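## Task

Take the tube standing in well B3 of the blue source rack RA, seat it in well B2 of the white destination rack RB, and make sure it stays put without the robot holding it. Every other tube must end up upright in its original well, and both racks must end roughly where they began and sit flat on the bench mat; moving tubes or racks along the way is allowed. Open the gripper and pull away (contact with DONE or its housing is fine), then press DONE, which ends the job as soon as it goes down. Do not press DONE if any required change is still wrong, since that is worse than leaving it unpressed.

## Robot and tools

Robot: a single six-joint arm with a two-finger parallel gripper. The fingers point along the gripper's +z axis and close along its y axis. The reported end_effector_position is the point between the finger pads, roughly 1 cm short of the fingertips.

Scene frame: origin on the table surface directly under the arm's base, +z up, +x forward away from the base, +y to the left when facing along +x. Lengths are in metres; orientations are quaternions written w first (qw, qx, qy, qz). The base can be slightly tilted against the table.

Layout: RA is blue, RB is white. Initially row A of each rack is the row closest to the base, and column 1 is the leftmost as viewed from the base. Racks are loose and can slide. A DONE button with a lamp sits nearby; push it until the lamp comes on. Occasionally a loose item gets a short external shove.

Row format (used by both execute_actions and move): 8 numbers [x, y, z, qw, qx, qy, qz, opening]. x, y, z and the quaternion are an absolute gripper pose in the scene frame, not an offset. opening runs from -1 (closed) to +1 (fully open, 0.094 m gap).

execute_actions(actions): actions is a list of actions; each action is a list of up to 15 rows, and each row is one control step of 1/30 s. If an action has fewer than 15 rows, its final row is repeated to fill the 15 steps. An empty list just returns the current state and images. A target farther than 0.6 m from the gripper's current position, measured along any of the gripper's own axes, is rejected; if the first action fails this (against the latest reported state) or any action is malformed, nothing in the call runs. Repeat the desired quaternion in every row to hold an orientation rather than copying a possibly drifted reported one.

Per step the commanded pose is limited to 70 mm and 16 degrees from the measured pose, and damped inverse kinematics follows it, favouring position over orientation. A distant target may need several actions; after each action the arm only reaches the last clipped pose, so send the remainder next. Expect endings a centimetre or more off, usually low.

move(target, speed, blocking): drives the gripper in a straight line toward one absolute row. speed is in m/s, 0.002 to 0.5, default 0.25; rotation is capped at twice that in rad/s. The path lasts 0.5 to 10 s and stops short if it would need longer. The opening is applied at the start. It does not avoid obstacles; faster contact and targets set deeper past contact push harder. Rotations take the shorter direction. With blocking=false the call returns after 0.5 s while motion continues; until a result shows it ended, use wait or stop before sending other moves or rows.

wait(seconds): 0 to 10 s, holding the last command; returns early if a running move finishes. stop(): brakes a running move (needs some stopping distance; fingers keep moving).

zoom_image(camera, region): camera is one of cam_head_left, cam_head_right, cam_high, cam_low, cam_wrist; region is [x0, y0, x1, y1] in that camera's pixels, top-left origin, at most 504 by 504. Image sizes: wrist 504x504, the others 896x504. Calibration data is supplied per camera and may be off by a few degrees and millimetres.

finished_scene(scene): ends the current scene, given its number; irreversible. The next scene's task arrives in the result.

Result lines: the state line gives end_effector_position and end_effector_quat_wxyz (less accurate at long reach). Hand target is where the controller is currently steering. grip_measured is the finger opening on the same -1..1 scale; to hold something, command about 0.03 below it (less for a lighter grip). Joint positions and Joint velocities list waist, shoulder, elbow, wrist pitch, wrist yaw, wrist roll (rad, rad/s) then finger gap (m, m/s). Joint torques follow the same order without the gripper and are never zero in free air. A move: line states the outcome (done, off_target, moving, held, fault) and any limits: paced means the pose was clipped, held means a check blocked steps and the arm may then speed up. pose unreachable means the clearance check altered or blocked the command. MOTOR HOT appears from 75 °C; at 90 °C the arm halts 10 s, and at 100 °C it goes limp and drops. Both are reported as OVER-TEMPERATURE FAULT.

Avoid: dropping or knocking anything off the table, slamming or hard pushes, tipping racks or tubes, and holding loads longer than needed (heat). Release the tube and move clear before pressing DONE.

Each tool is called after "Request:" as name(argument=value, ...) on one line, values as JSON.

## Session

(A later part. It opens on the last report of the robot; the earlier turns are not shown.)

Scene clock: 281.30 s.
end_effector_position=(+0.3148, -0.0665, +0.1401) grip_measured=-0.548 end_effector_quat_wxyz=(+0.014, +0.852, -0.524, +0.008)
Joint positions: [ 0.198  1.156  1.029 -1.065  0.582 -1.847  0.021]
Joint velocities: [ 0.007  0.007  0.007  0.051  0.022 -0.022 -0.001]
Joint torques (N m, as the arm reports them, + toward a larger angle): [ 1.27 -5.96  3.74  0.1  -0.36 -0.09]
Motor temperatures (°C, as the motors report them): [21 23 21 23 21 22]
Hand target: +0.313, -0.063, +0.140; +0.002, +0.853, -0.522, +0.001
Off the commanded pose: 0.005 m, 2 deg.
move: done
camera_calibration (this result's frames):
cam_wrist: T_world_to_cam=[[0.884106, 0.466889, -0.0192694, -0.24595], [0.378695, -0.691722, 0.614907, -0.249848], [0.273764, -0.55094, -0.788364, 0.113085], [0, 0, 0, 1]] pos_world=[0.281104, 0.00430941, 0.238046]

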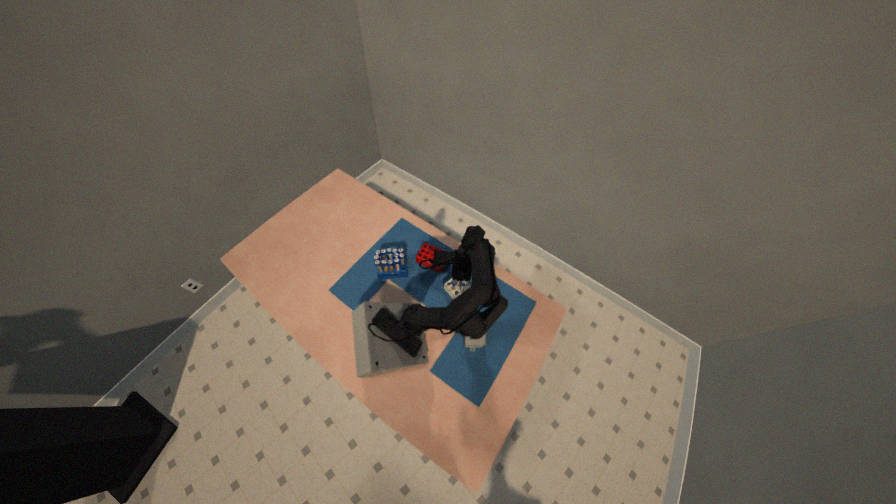

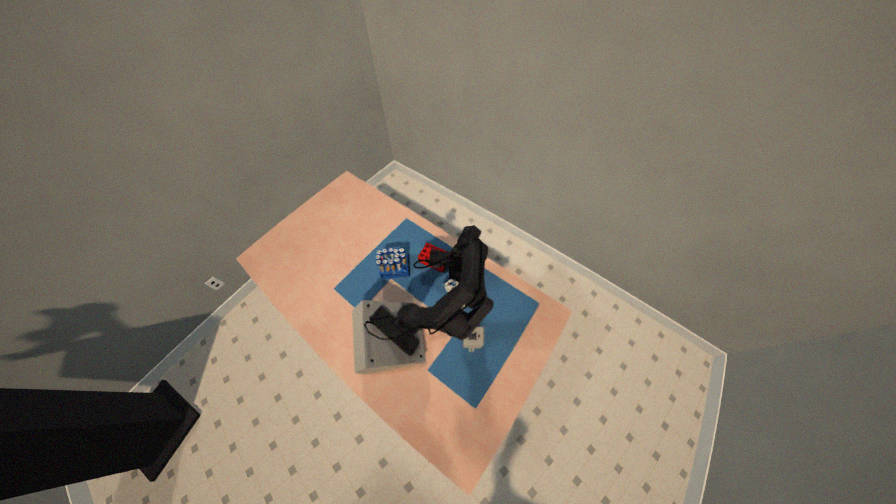

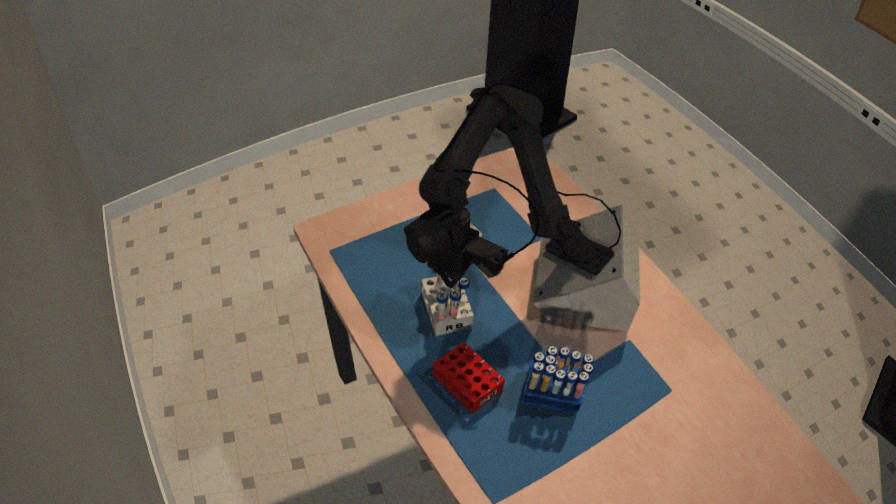

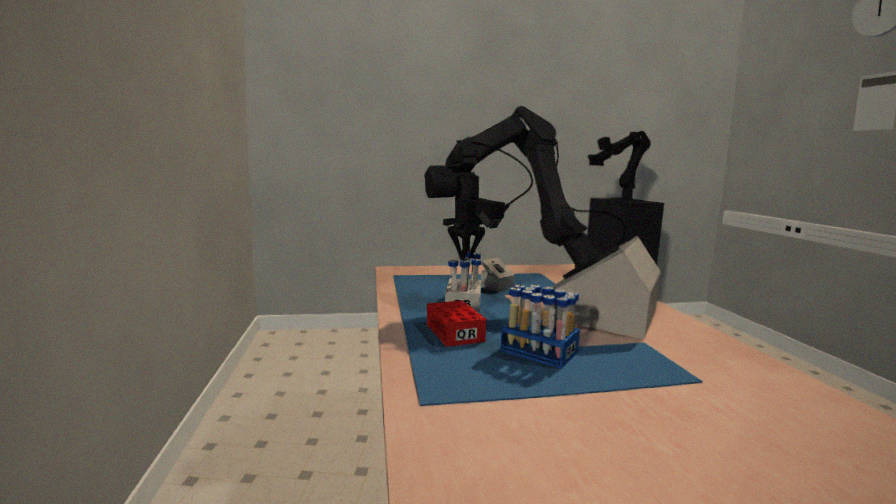

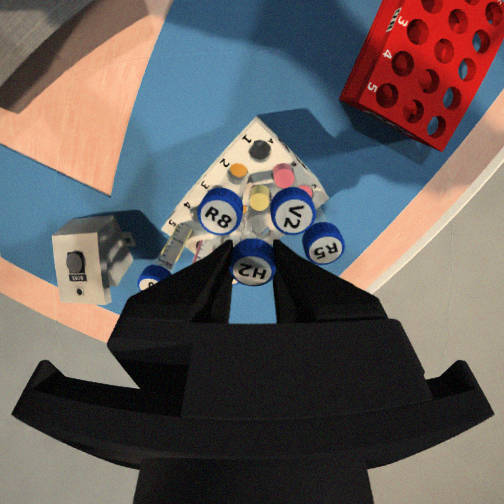

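Request:
move(target=[0.313,-0.060,0.121,0,0.853,-0.522,0,-0.6], speed=0.01)

Request:
move(target=[0.313,-0.060,0.121,0,0.853,-0.522,0,-0.44])

Request:
move(target=[0.313,-0.062,0.2,0,0.853,-0.522,0,-0.44], speed=0.04)

Request:
zoom_image(camera="cam_low", region=[400,170,540,310])

Scene clock: 288.83 s.
end_effector_position=(+0.3155, -0.0674, +0.1254) grip_measured=-0.548 end_effector_quat_wxyz=(+0.012, +0.850, -0.526, +0.013)
Joint positions: [ 0.157  1.156  0.978 -0.976  0.57  -1.894  0.021]
Joint velocities: [ 0.007 -0.002  0.012 -0.022  0.051 -0.051  0.   ]
Joint torques (N m, as the arm reports them, + toward a larger angle): [ 1.08 -4.71  3.43  0.2  -0.42 -0.12]
Motor temperatures (°C, as the motors report them): [21 23 21 23 21 22]
Hand target: +0.313, -0.060, +0.121; +0.001, +0.853, -0.522, +0.000
Off the commanded pose: 0.009 m, 2 deg.
move: done
camera_calibration (this result's frames):
cam_wrist: T_world_to_cam=[[0.886527, 0.462565, -0.0101542, -0.248661], [0.368537, -0.692708, 0.619948, -0.239254], [0.279733, -0.553343, -0.784577, 0.0983204], [0, 0, 0, 1]] pos_world=[0.281115, 0.00369361, 0.22294]

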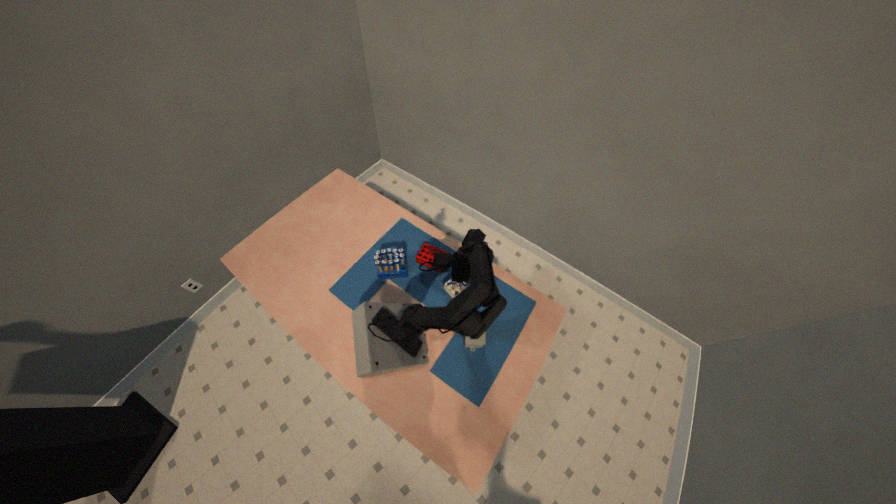

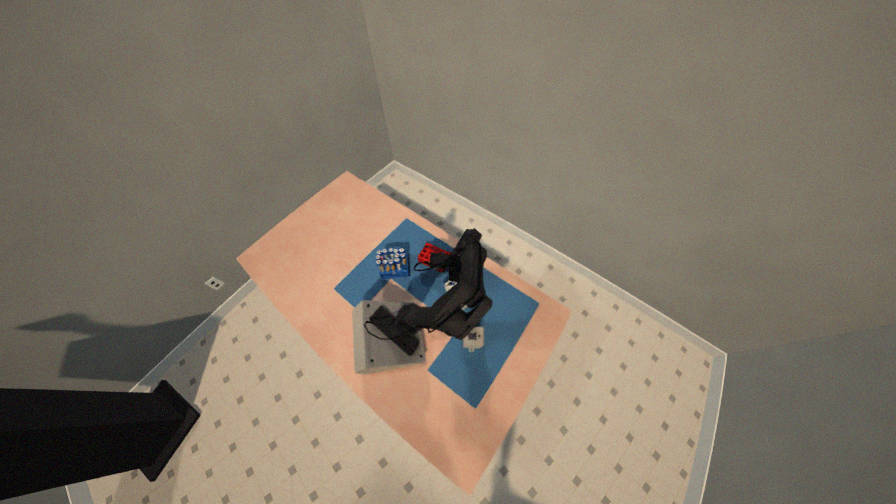

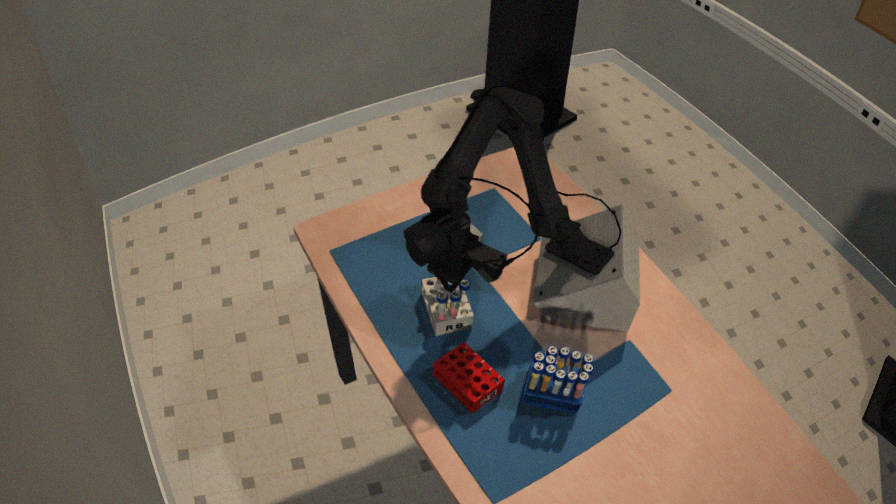

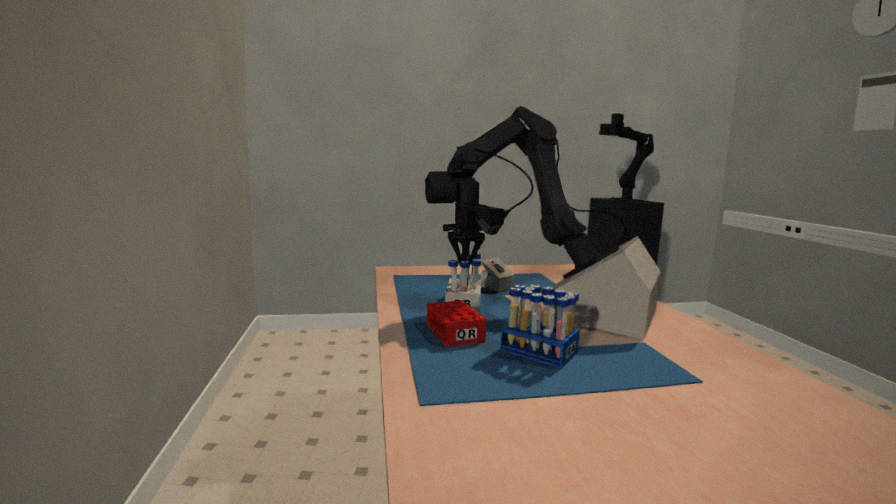

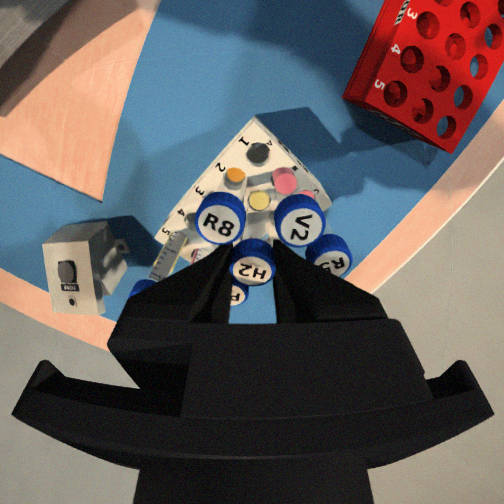

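Scene clock: 289.53 s.
end_effector_position=(+0.3163, -0.0672, +0.1254) grip_measured=-0.442 end_effector_quat_wxyz=(+0.010, +0.850, -0.527, +0.014)
Joint positions: [ 0.157  1.156  0.978 -0.972  0.569 -1.894  0.026]
Joint velocities: [ 0.017 -0.017  0.007 -0.066 -0.007  0.007  0.001]
Joint torques (N m, as the arm reports them, + toward a larger angle): [ 1.17 -4.52  3.32  0.18 -0.4  -0.06]
Motor temperatures (°C, as the motors report them): [21 23 21 23 21 22]
Hand target: +0.313, -0.060, +0.121; +0.000, +0.853, -0.522, +0.000
Off the commanded pose: 0.009 m, 2 deg.
move: done
camera_calibration (this result's frames):
cam_wrist: T_world_to_cam=[[0.88745, 0.460854, -0.00680303, -0.250327], [0.365242, -0.694178, 0.620254, -0.238475], [0.281124, -0.552929, -0.784372, 0.0977938], [0, 0, 0, 1]] pos_world=[0.281762, 0.0038927, 0.222919]

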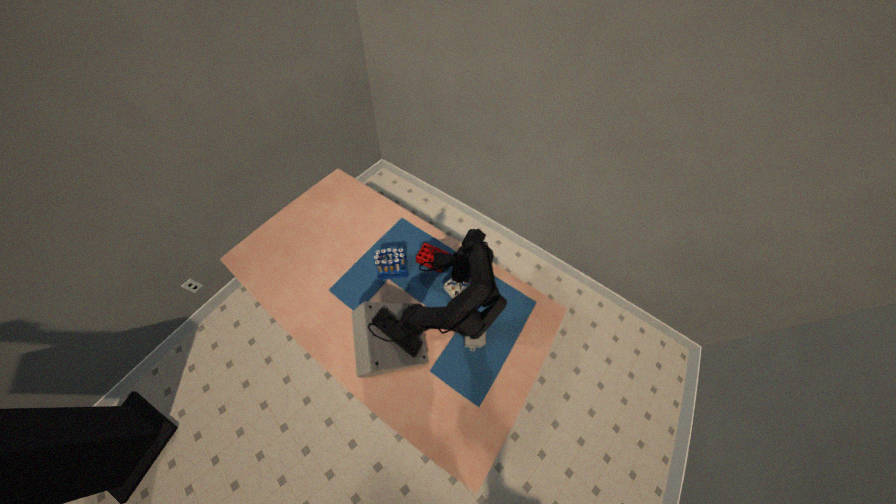

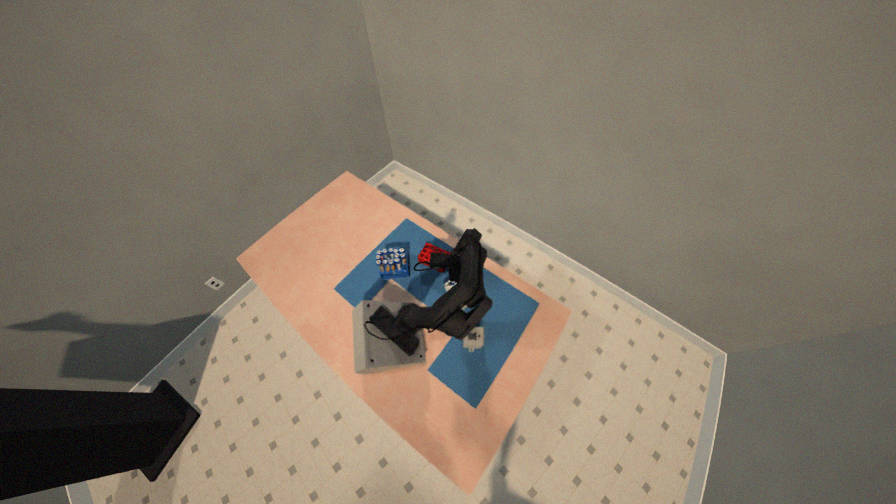

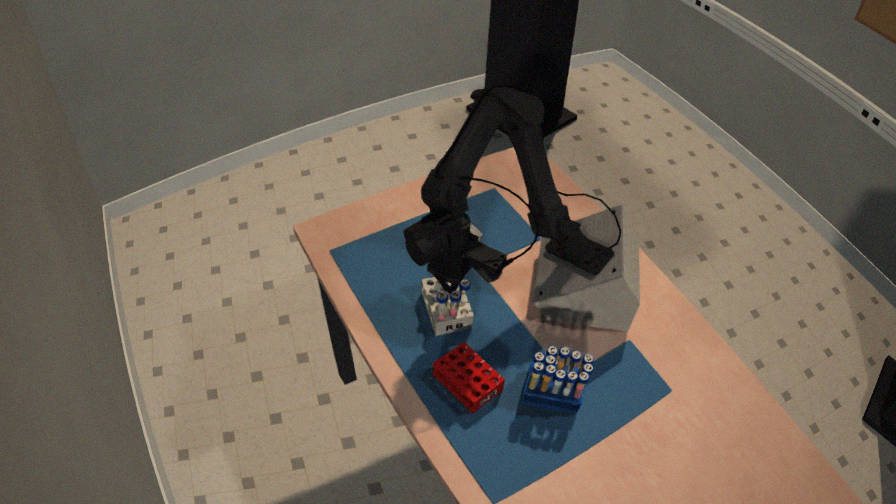

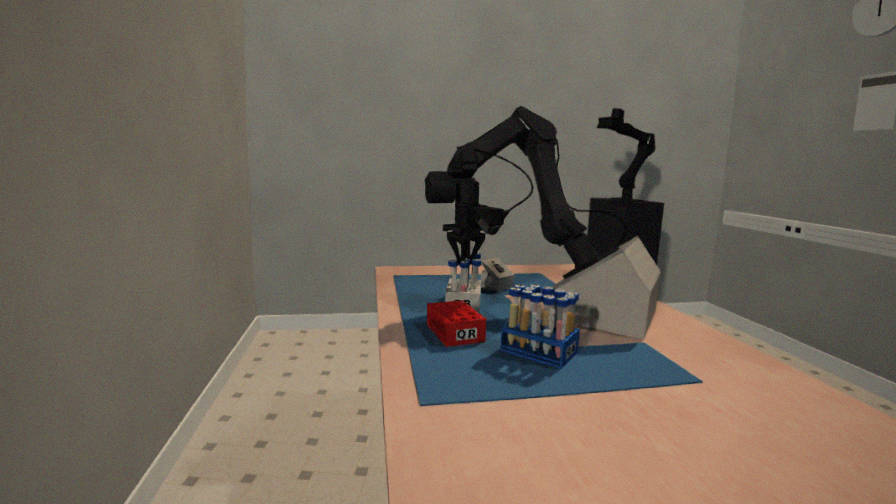

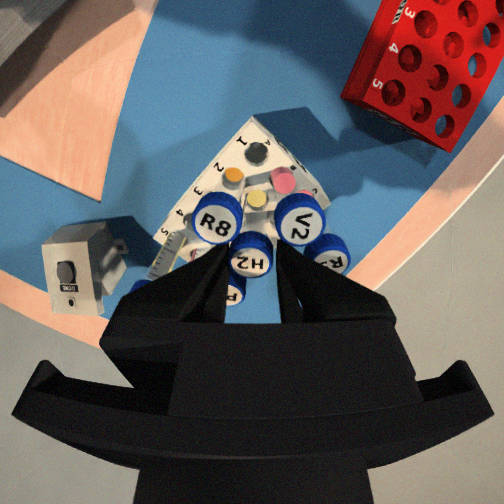

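Scene clock: 291.87 s.
end_effector_position=(+0.3096, -0.0615, +0.1907) grip_measured=-0.441 end_effector_quat_wxyz=(+0.009, +0.854, -0.521, -0.004)
Joint positions: [ 0.36   1.156  1.194 -1.344  0.609 -1.664  0.026]
Joint velocities: [ 0.012 -0.012  0.012  0.007  0.007 -0.007 -0.   ]
Joint torques (N m, as the arm reports them, + toward a larger angle): [ 2.88 -4.49  6.2  -0.11 -0.09  0.07]
Motor temperatures (°C, as the motors report them): [21 23 21 23 21 22]
Hand target: +0.313, -0.060, +0.199; -0.003, +0.853, -0.523, -0.002
Off the commanded pose: 0.010 m, 1 deg.
move: done
camera_calibration (this result's frames):
cam_wrist: T_world_to_cam=[[0.880126, 0.474205, -0.0225318, -0.240362], [0.393184, -0.701509, 0.594383, -0.276753], [0.266053, -0.531992, -0.803866, 0.163702], [0, 0, 0, 1]] pos_world=[0.276811, 0.0069243, 0.290676]

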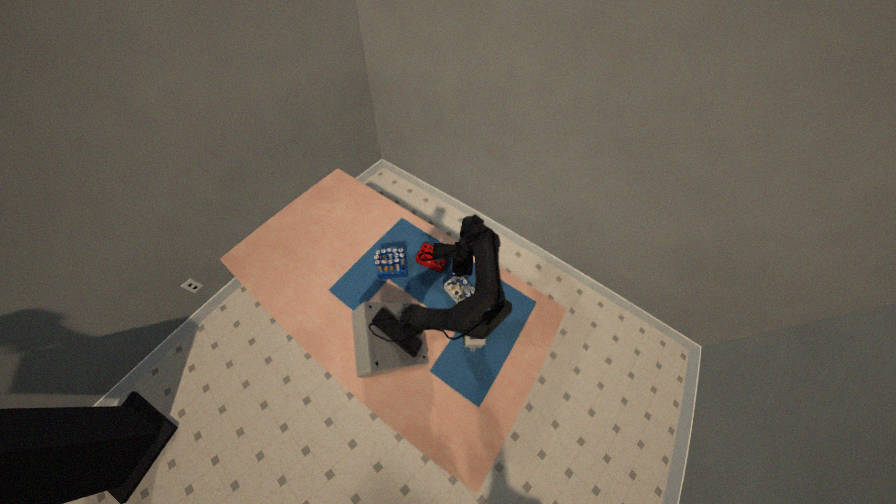

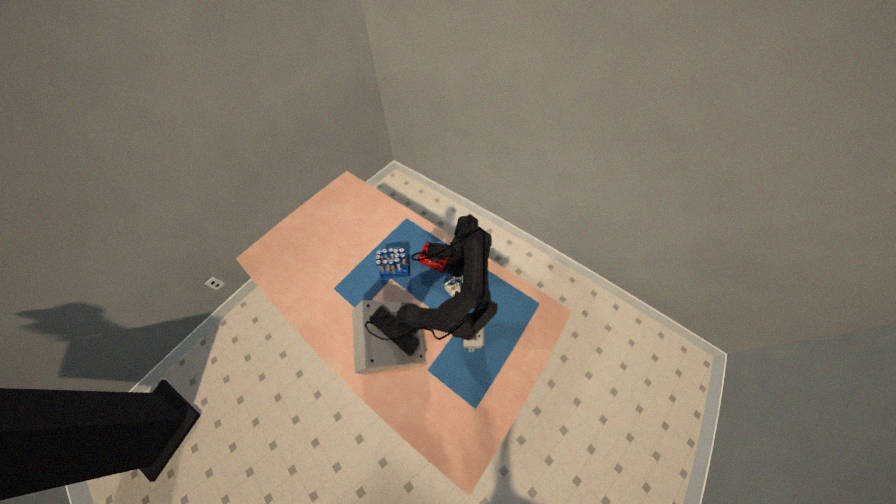

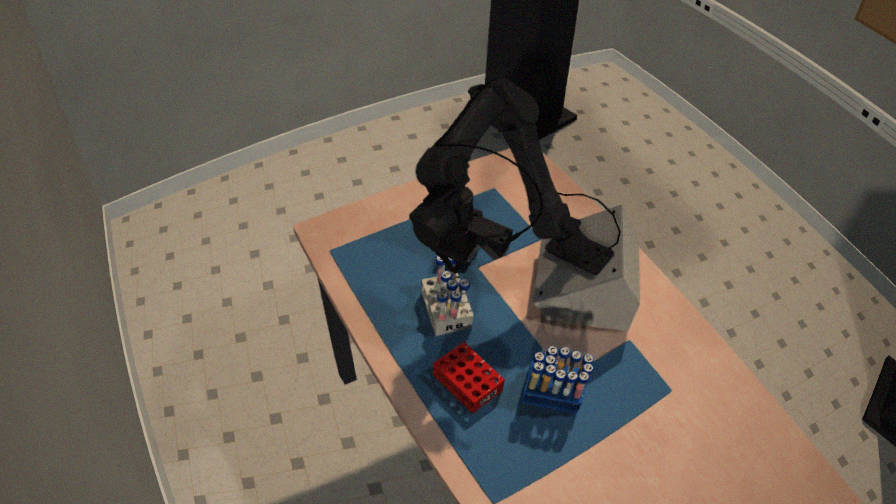

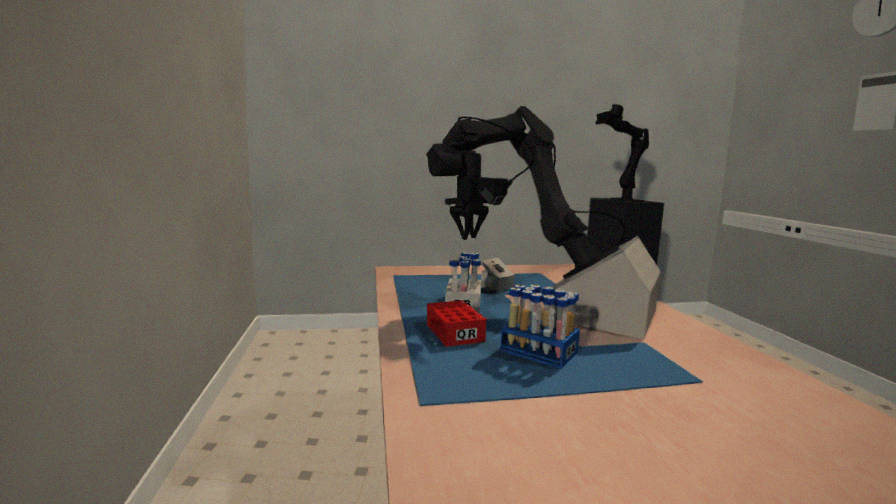

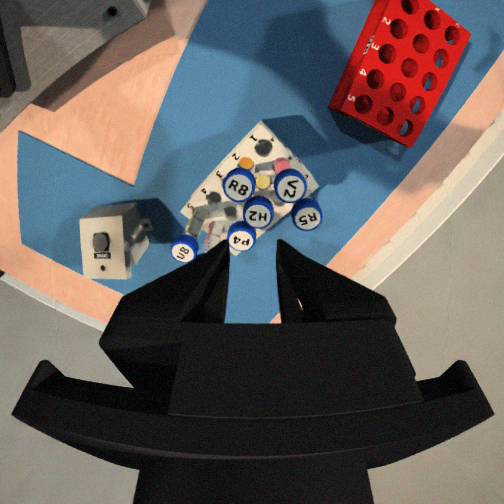

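Region (400, 170, 540, 310) of cam_low's 896x504 image, scaled by 3.600, with more detail than that image has.

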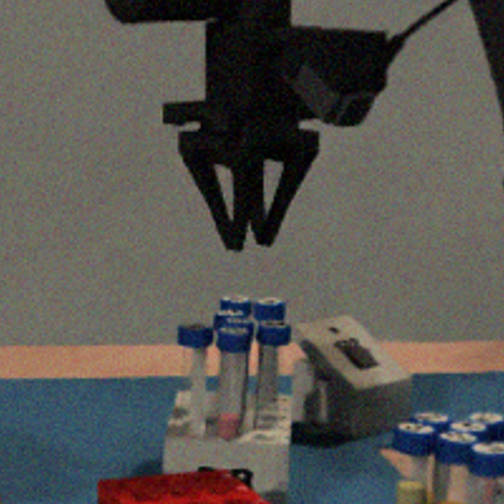

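Request:
move(target=[0.178,-0.215,0.15,0,0.853,-0.522,0,-1], speed=0.1)

Scene clock: 299.10 s.
end_effector_position=(+0.1774, -0.2144, +0.1537) grip_measured=-0.989 end_effector_quat_wxyz=(+0.247, +0.741, -0.624, +0.013)
Joint positions: [-0.427  0.777  0.821 -1.145  0.721 -2.075  0.001]
Joint velocities: [ 0.017  0.007 -0.012  0.037  0.007  0.081  0.   ]
Joint torques (N m, as the arm reports them, + toward a larger angle): [-0.97 -3.77  4.13 -0.1   0.27 -0.11]
Motor temperatures (°C, as the motors report them): [21 23 21 23 21 22]
Hand target: +0.175, -0.216, +0.153; +0.252, +0.743, -0.620, +0.009
Off the commanded pose: 0.004 m, 33 deg; orientation clipped at the last step of the last action.
joint sent to its limit — the command would take joint 6 (wrist roll) past its lower limit, so that joint was sent only as far as its limit.
move: off_target; limits=paced
camera_calibration (this result's frames):
cam_wrist: T_world_to_cam=[[0.926179, 0.11556, -0.358942, -0.085719], [0.365368, -0.510458, 0.778421, -0.292398], [-0.0932703, -0.852102, -0.514997, 0.0384457], [0, 0, 0, 1]] pos_world=[0.18981, -0.106592, 0.21664]

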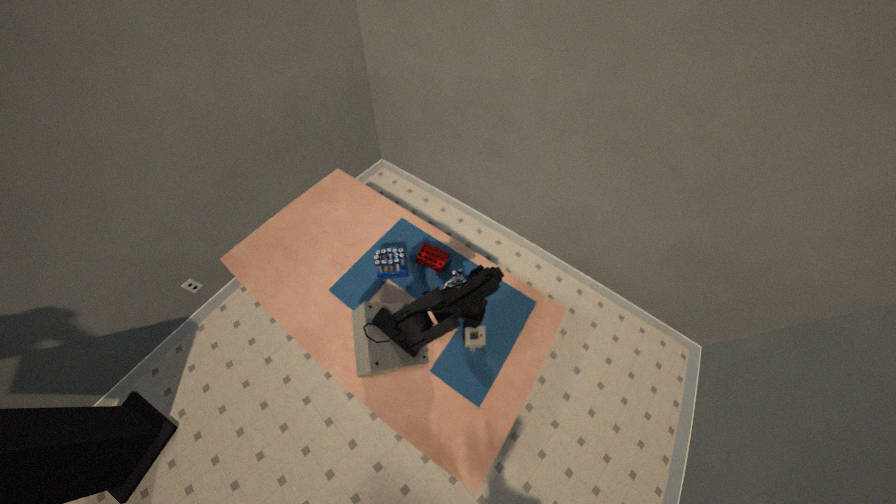

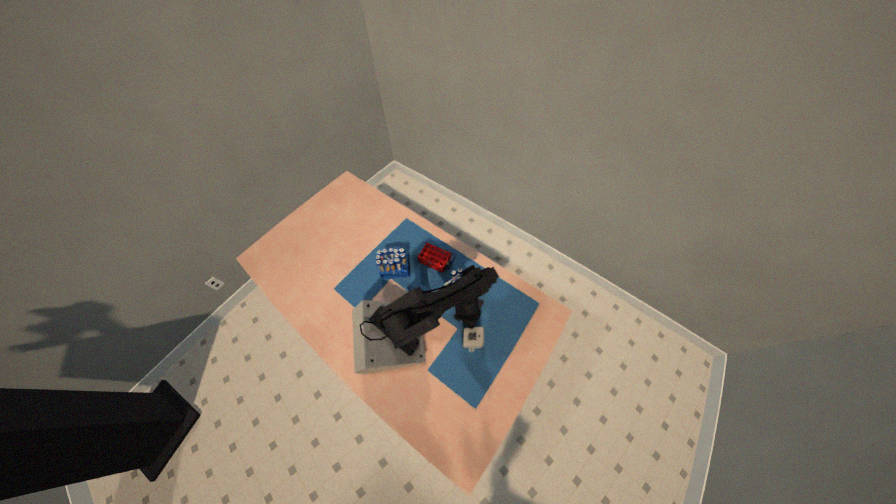

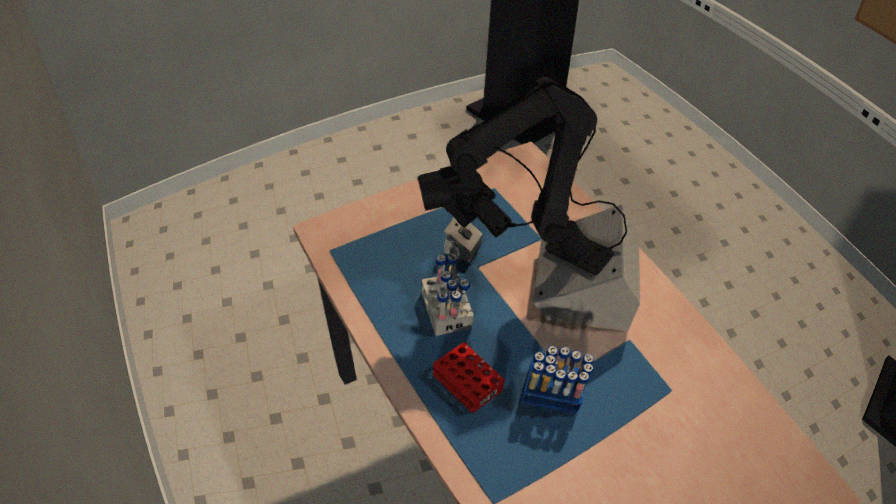

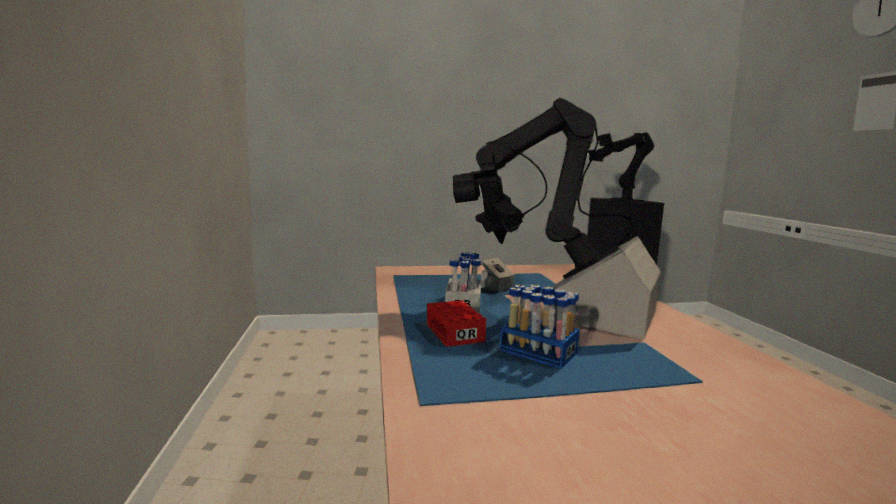

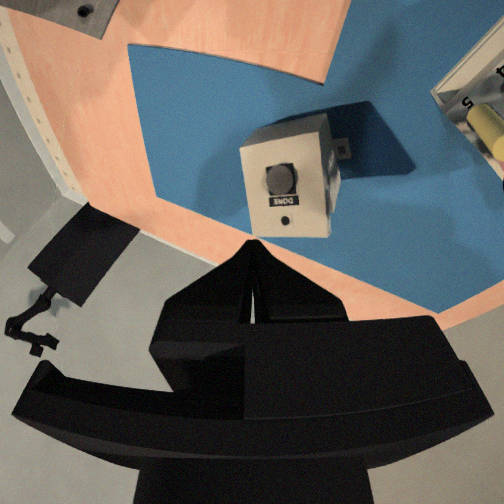

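Request:
move(target=[0.174,-0.230,0.11,0,0.342,-0.94,0,-1], speed=0.08)

Scene clock: 313.33 s.
end_effector_position=(+0.1719, -0.2330, +0.1130) grip_measured=-0.989 end_effector_quat_wxyz=(-0.017, -0.359, +0.933, -0.003)
Joint positions: [-1.257  0.848  0.798 -0.903 -0.228 -1.808  0.001]
Joint velocities: [-0.002 -0.002  0.002  0.007 -0.022 -0.007 -0.001]
Joint torques (N m, as the arm reports them, + toward a larger angle): [-1.25 -3.77  4.3   0.13 -0.17  0.1 ]
Motor temperatures (°C, as the motors report them): [21 23 21 23 21 22]
Hand target: +0.171, -0.233, +0.110; -0.012, -0.348, +0.938, +0.000
Off the commanded pose: 0.005 m, 3 deg.
move: off_target
camera_calibration (this result's frames):
cam_wrist: T_world_to_cam=[[0.684445, -0.728995, -0.0100454, -0.287789], [-0.567806, -0.541648, 0.61985, -0.0971594], [-0.457309, -0.41855, -0.784656, 0.19527], [0, 0, 0, 1]] pos_world=[0.231107, -0.180692, 0.210553]

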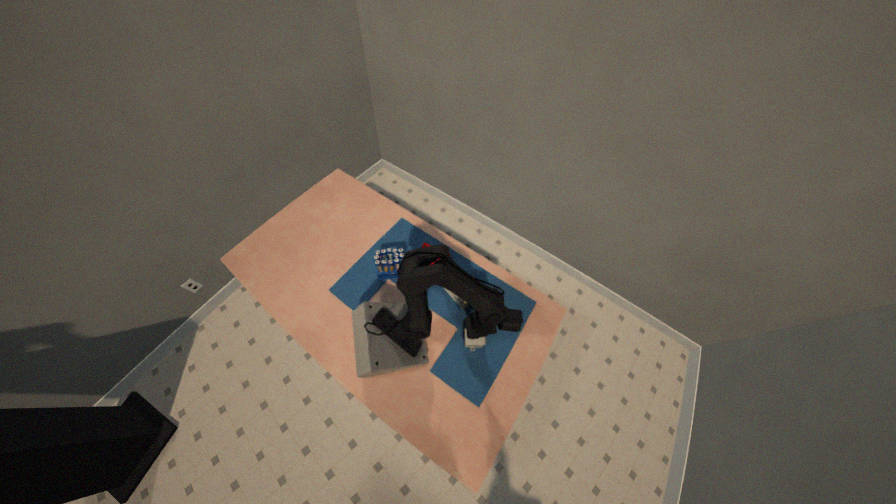

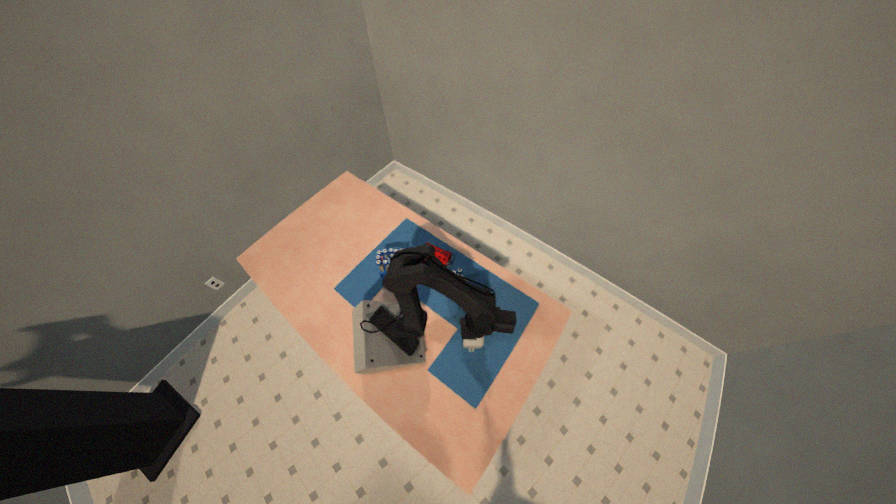

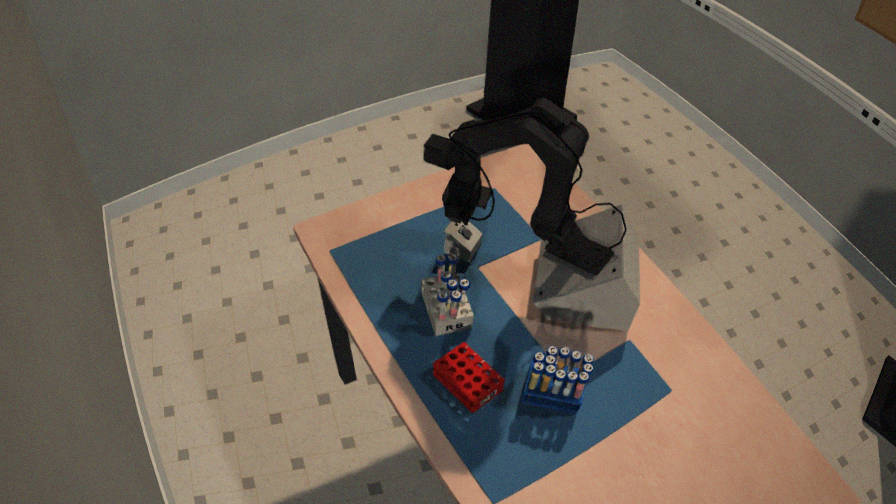

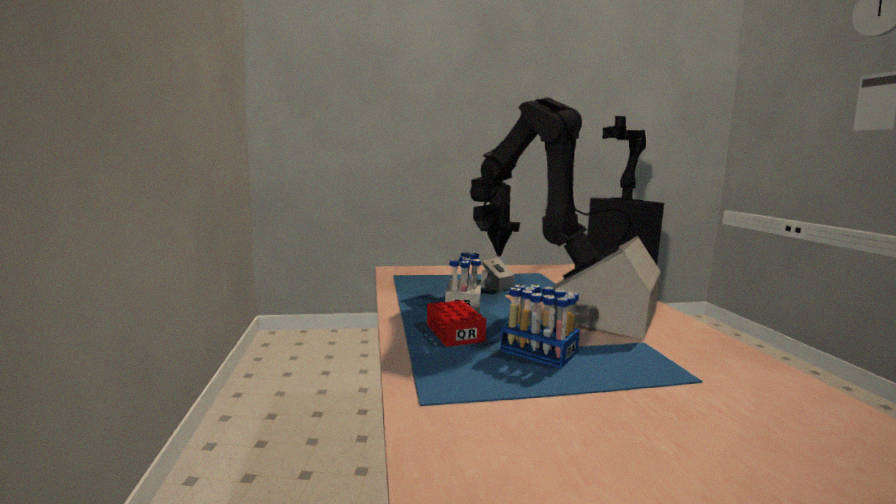

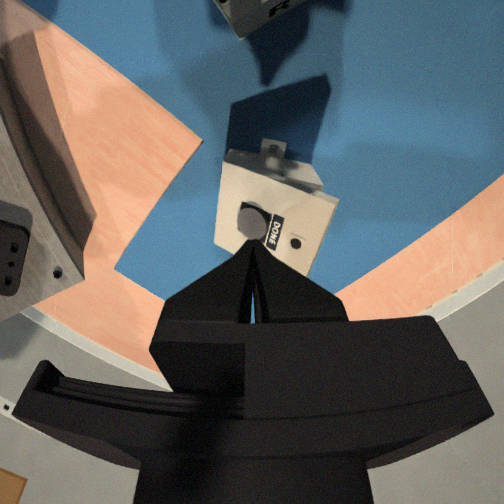

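Request:
move(target=[0.168,-0.236,0.072,0,0.342,-0.94,0,-1], speed=0.02)

Request:
zoom_image(camera="cam_low", region=[440,210,560,310])

Scene clock: 321.63 s.
end_effector_position=(+0.1665, -0.2365, +0.0773) grip_measured=-0.989 end_effector_quat_wxyz=(-0.009, -0.348, +0.937, -0.001)
Joint positions: [-1.257  0.935  0.711 -0.732 -0.245 -1.784  0.001]
Joint velocities: [-0.007  0.007 -0.002 -0.051 -0.022 -0.007 -0.001]
Joint torques (N m, as the arm reports them, + toward a larger angle): [-0.52 -3.5   3.49  0.3  -0.24  0.06]
Motor temperatures (°C, as the motors report them): [21 23 21 23 21 22]
Hand target: +0.168, -0.237, +0.072; -0.000, -0.342, +0.940, +0.000
Off the commanded pose: 0.006 m, 1 deg.
move: done
camera_calibration (this result's frames):
cam_wrist: T_world_to_cam=[[0.666491, -0.745464, -0.00852851, -0.288003], [-0.589455, -0.533944, 0.606174, -0.0735593], [-0.456435, -0.398982, -0.795286, 0.168563], [0, 0, 0, 1]] pos_world=[0.225529, -0.186719, 0.17619]

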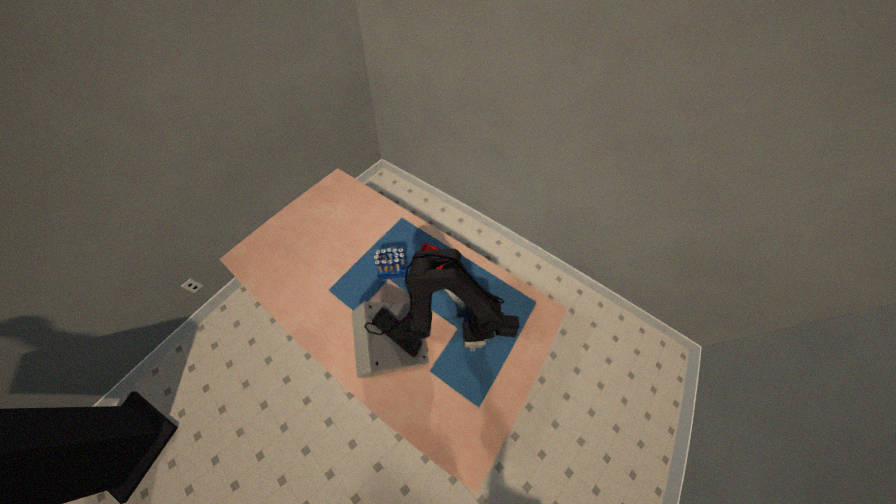

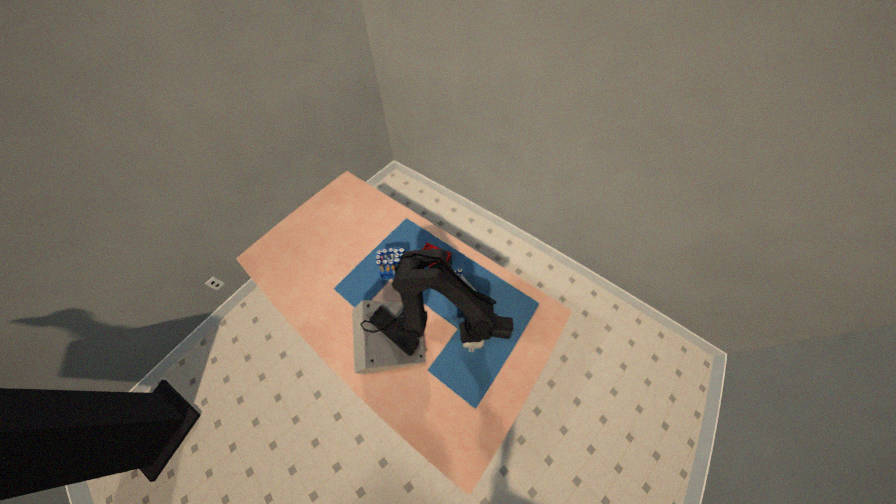

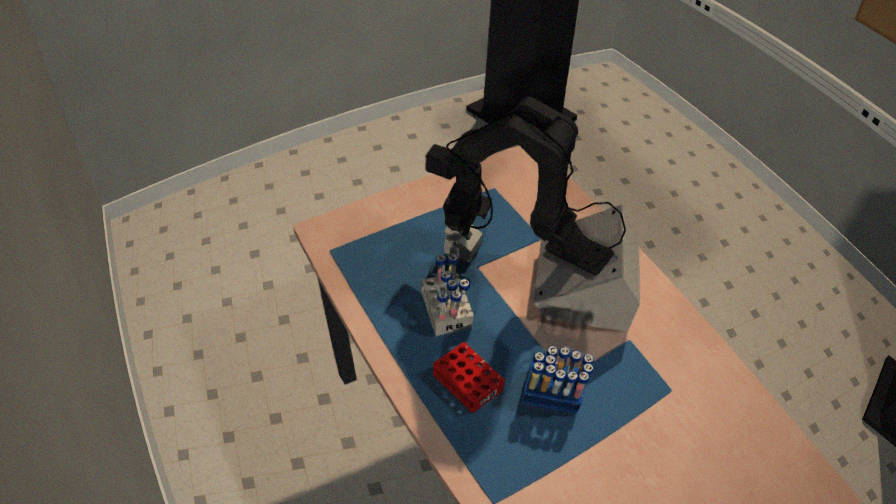

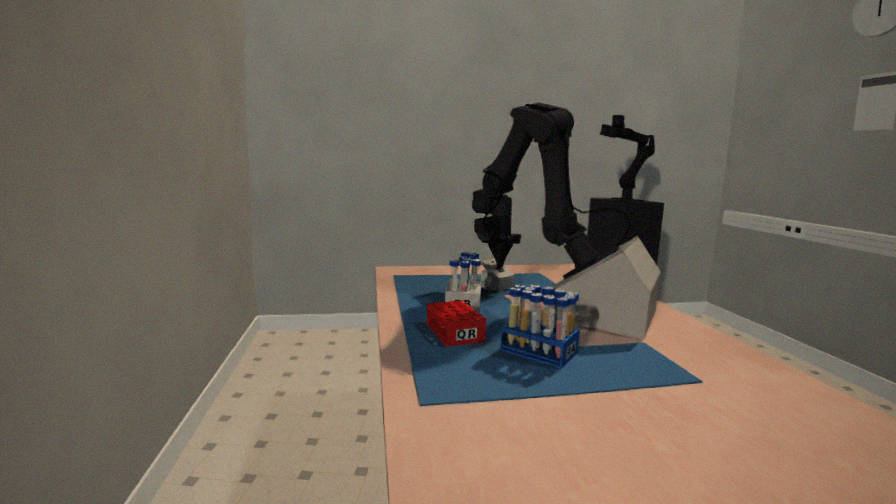

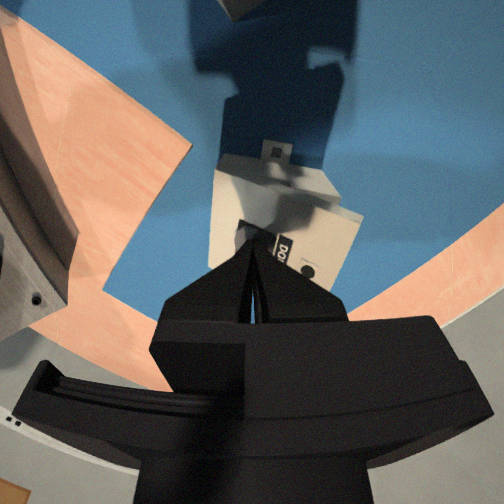

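Region (440, 210, 560, 310) of cam_low's 896x504 image, scaled by 4.200, with more detail than that image has.

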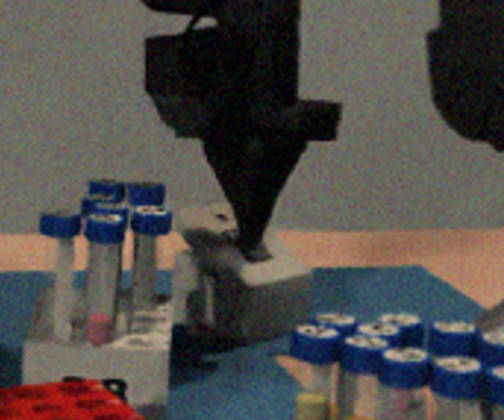

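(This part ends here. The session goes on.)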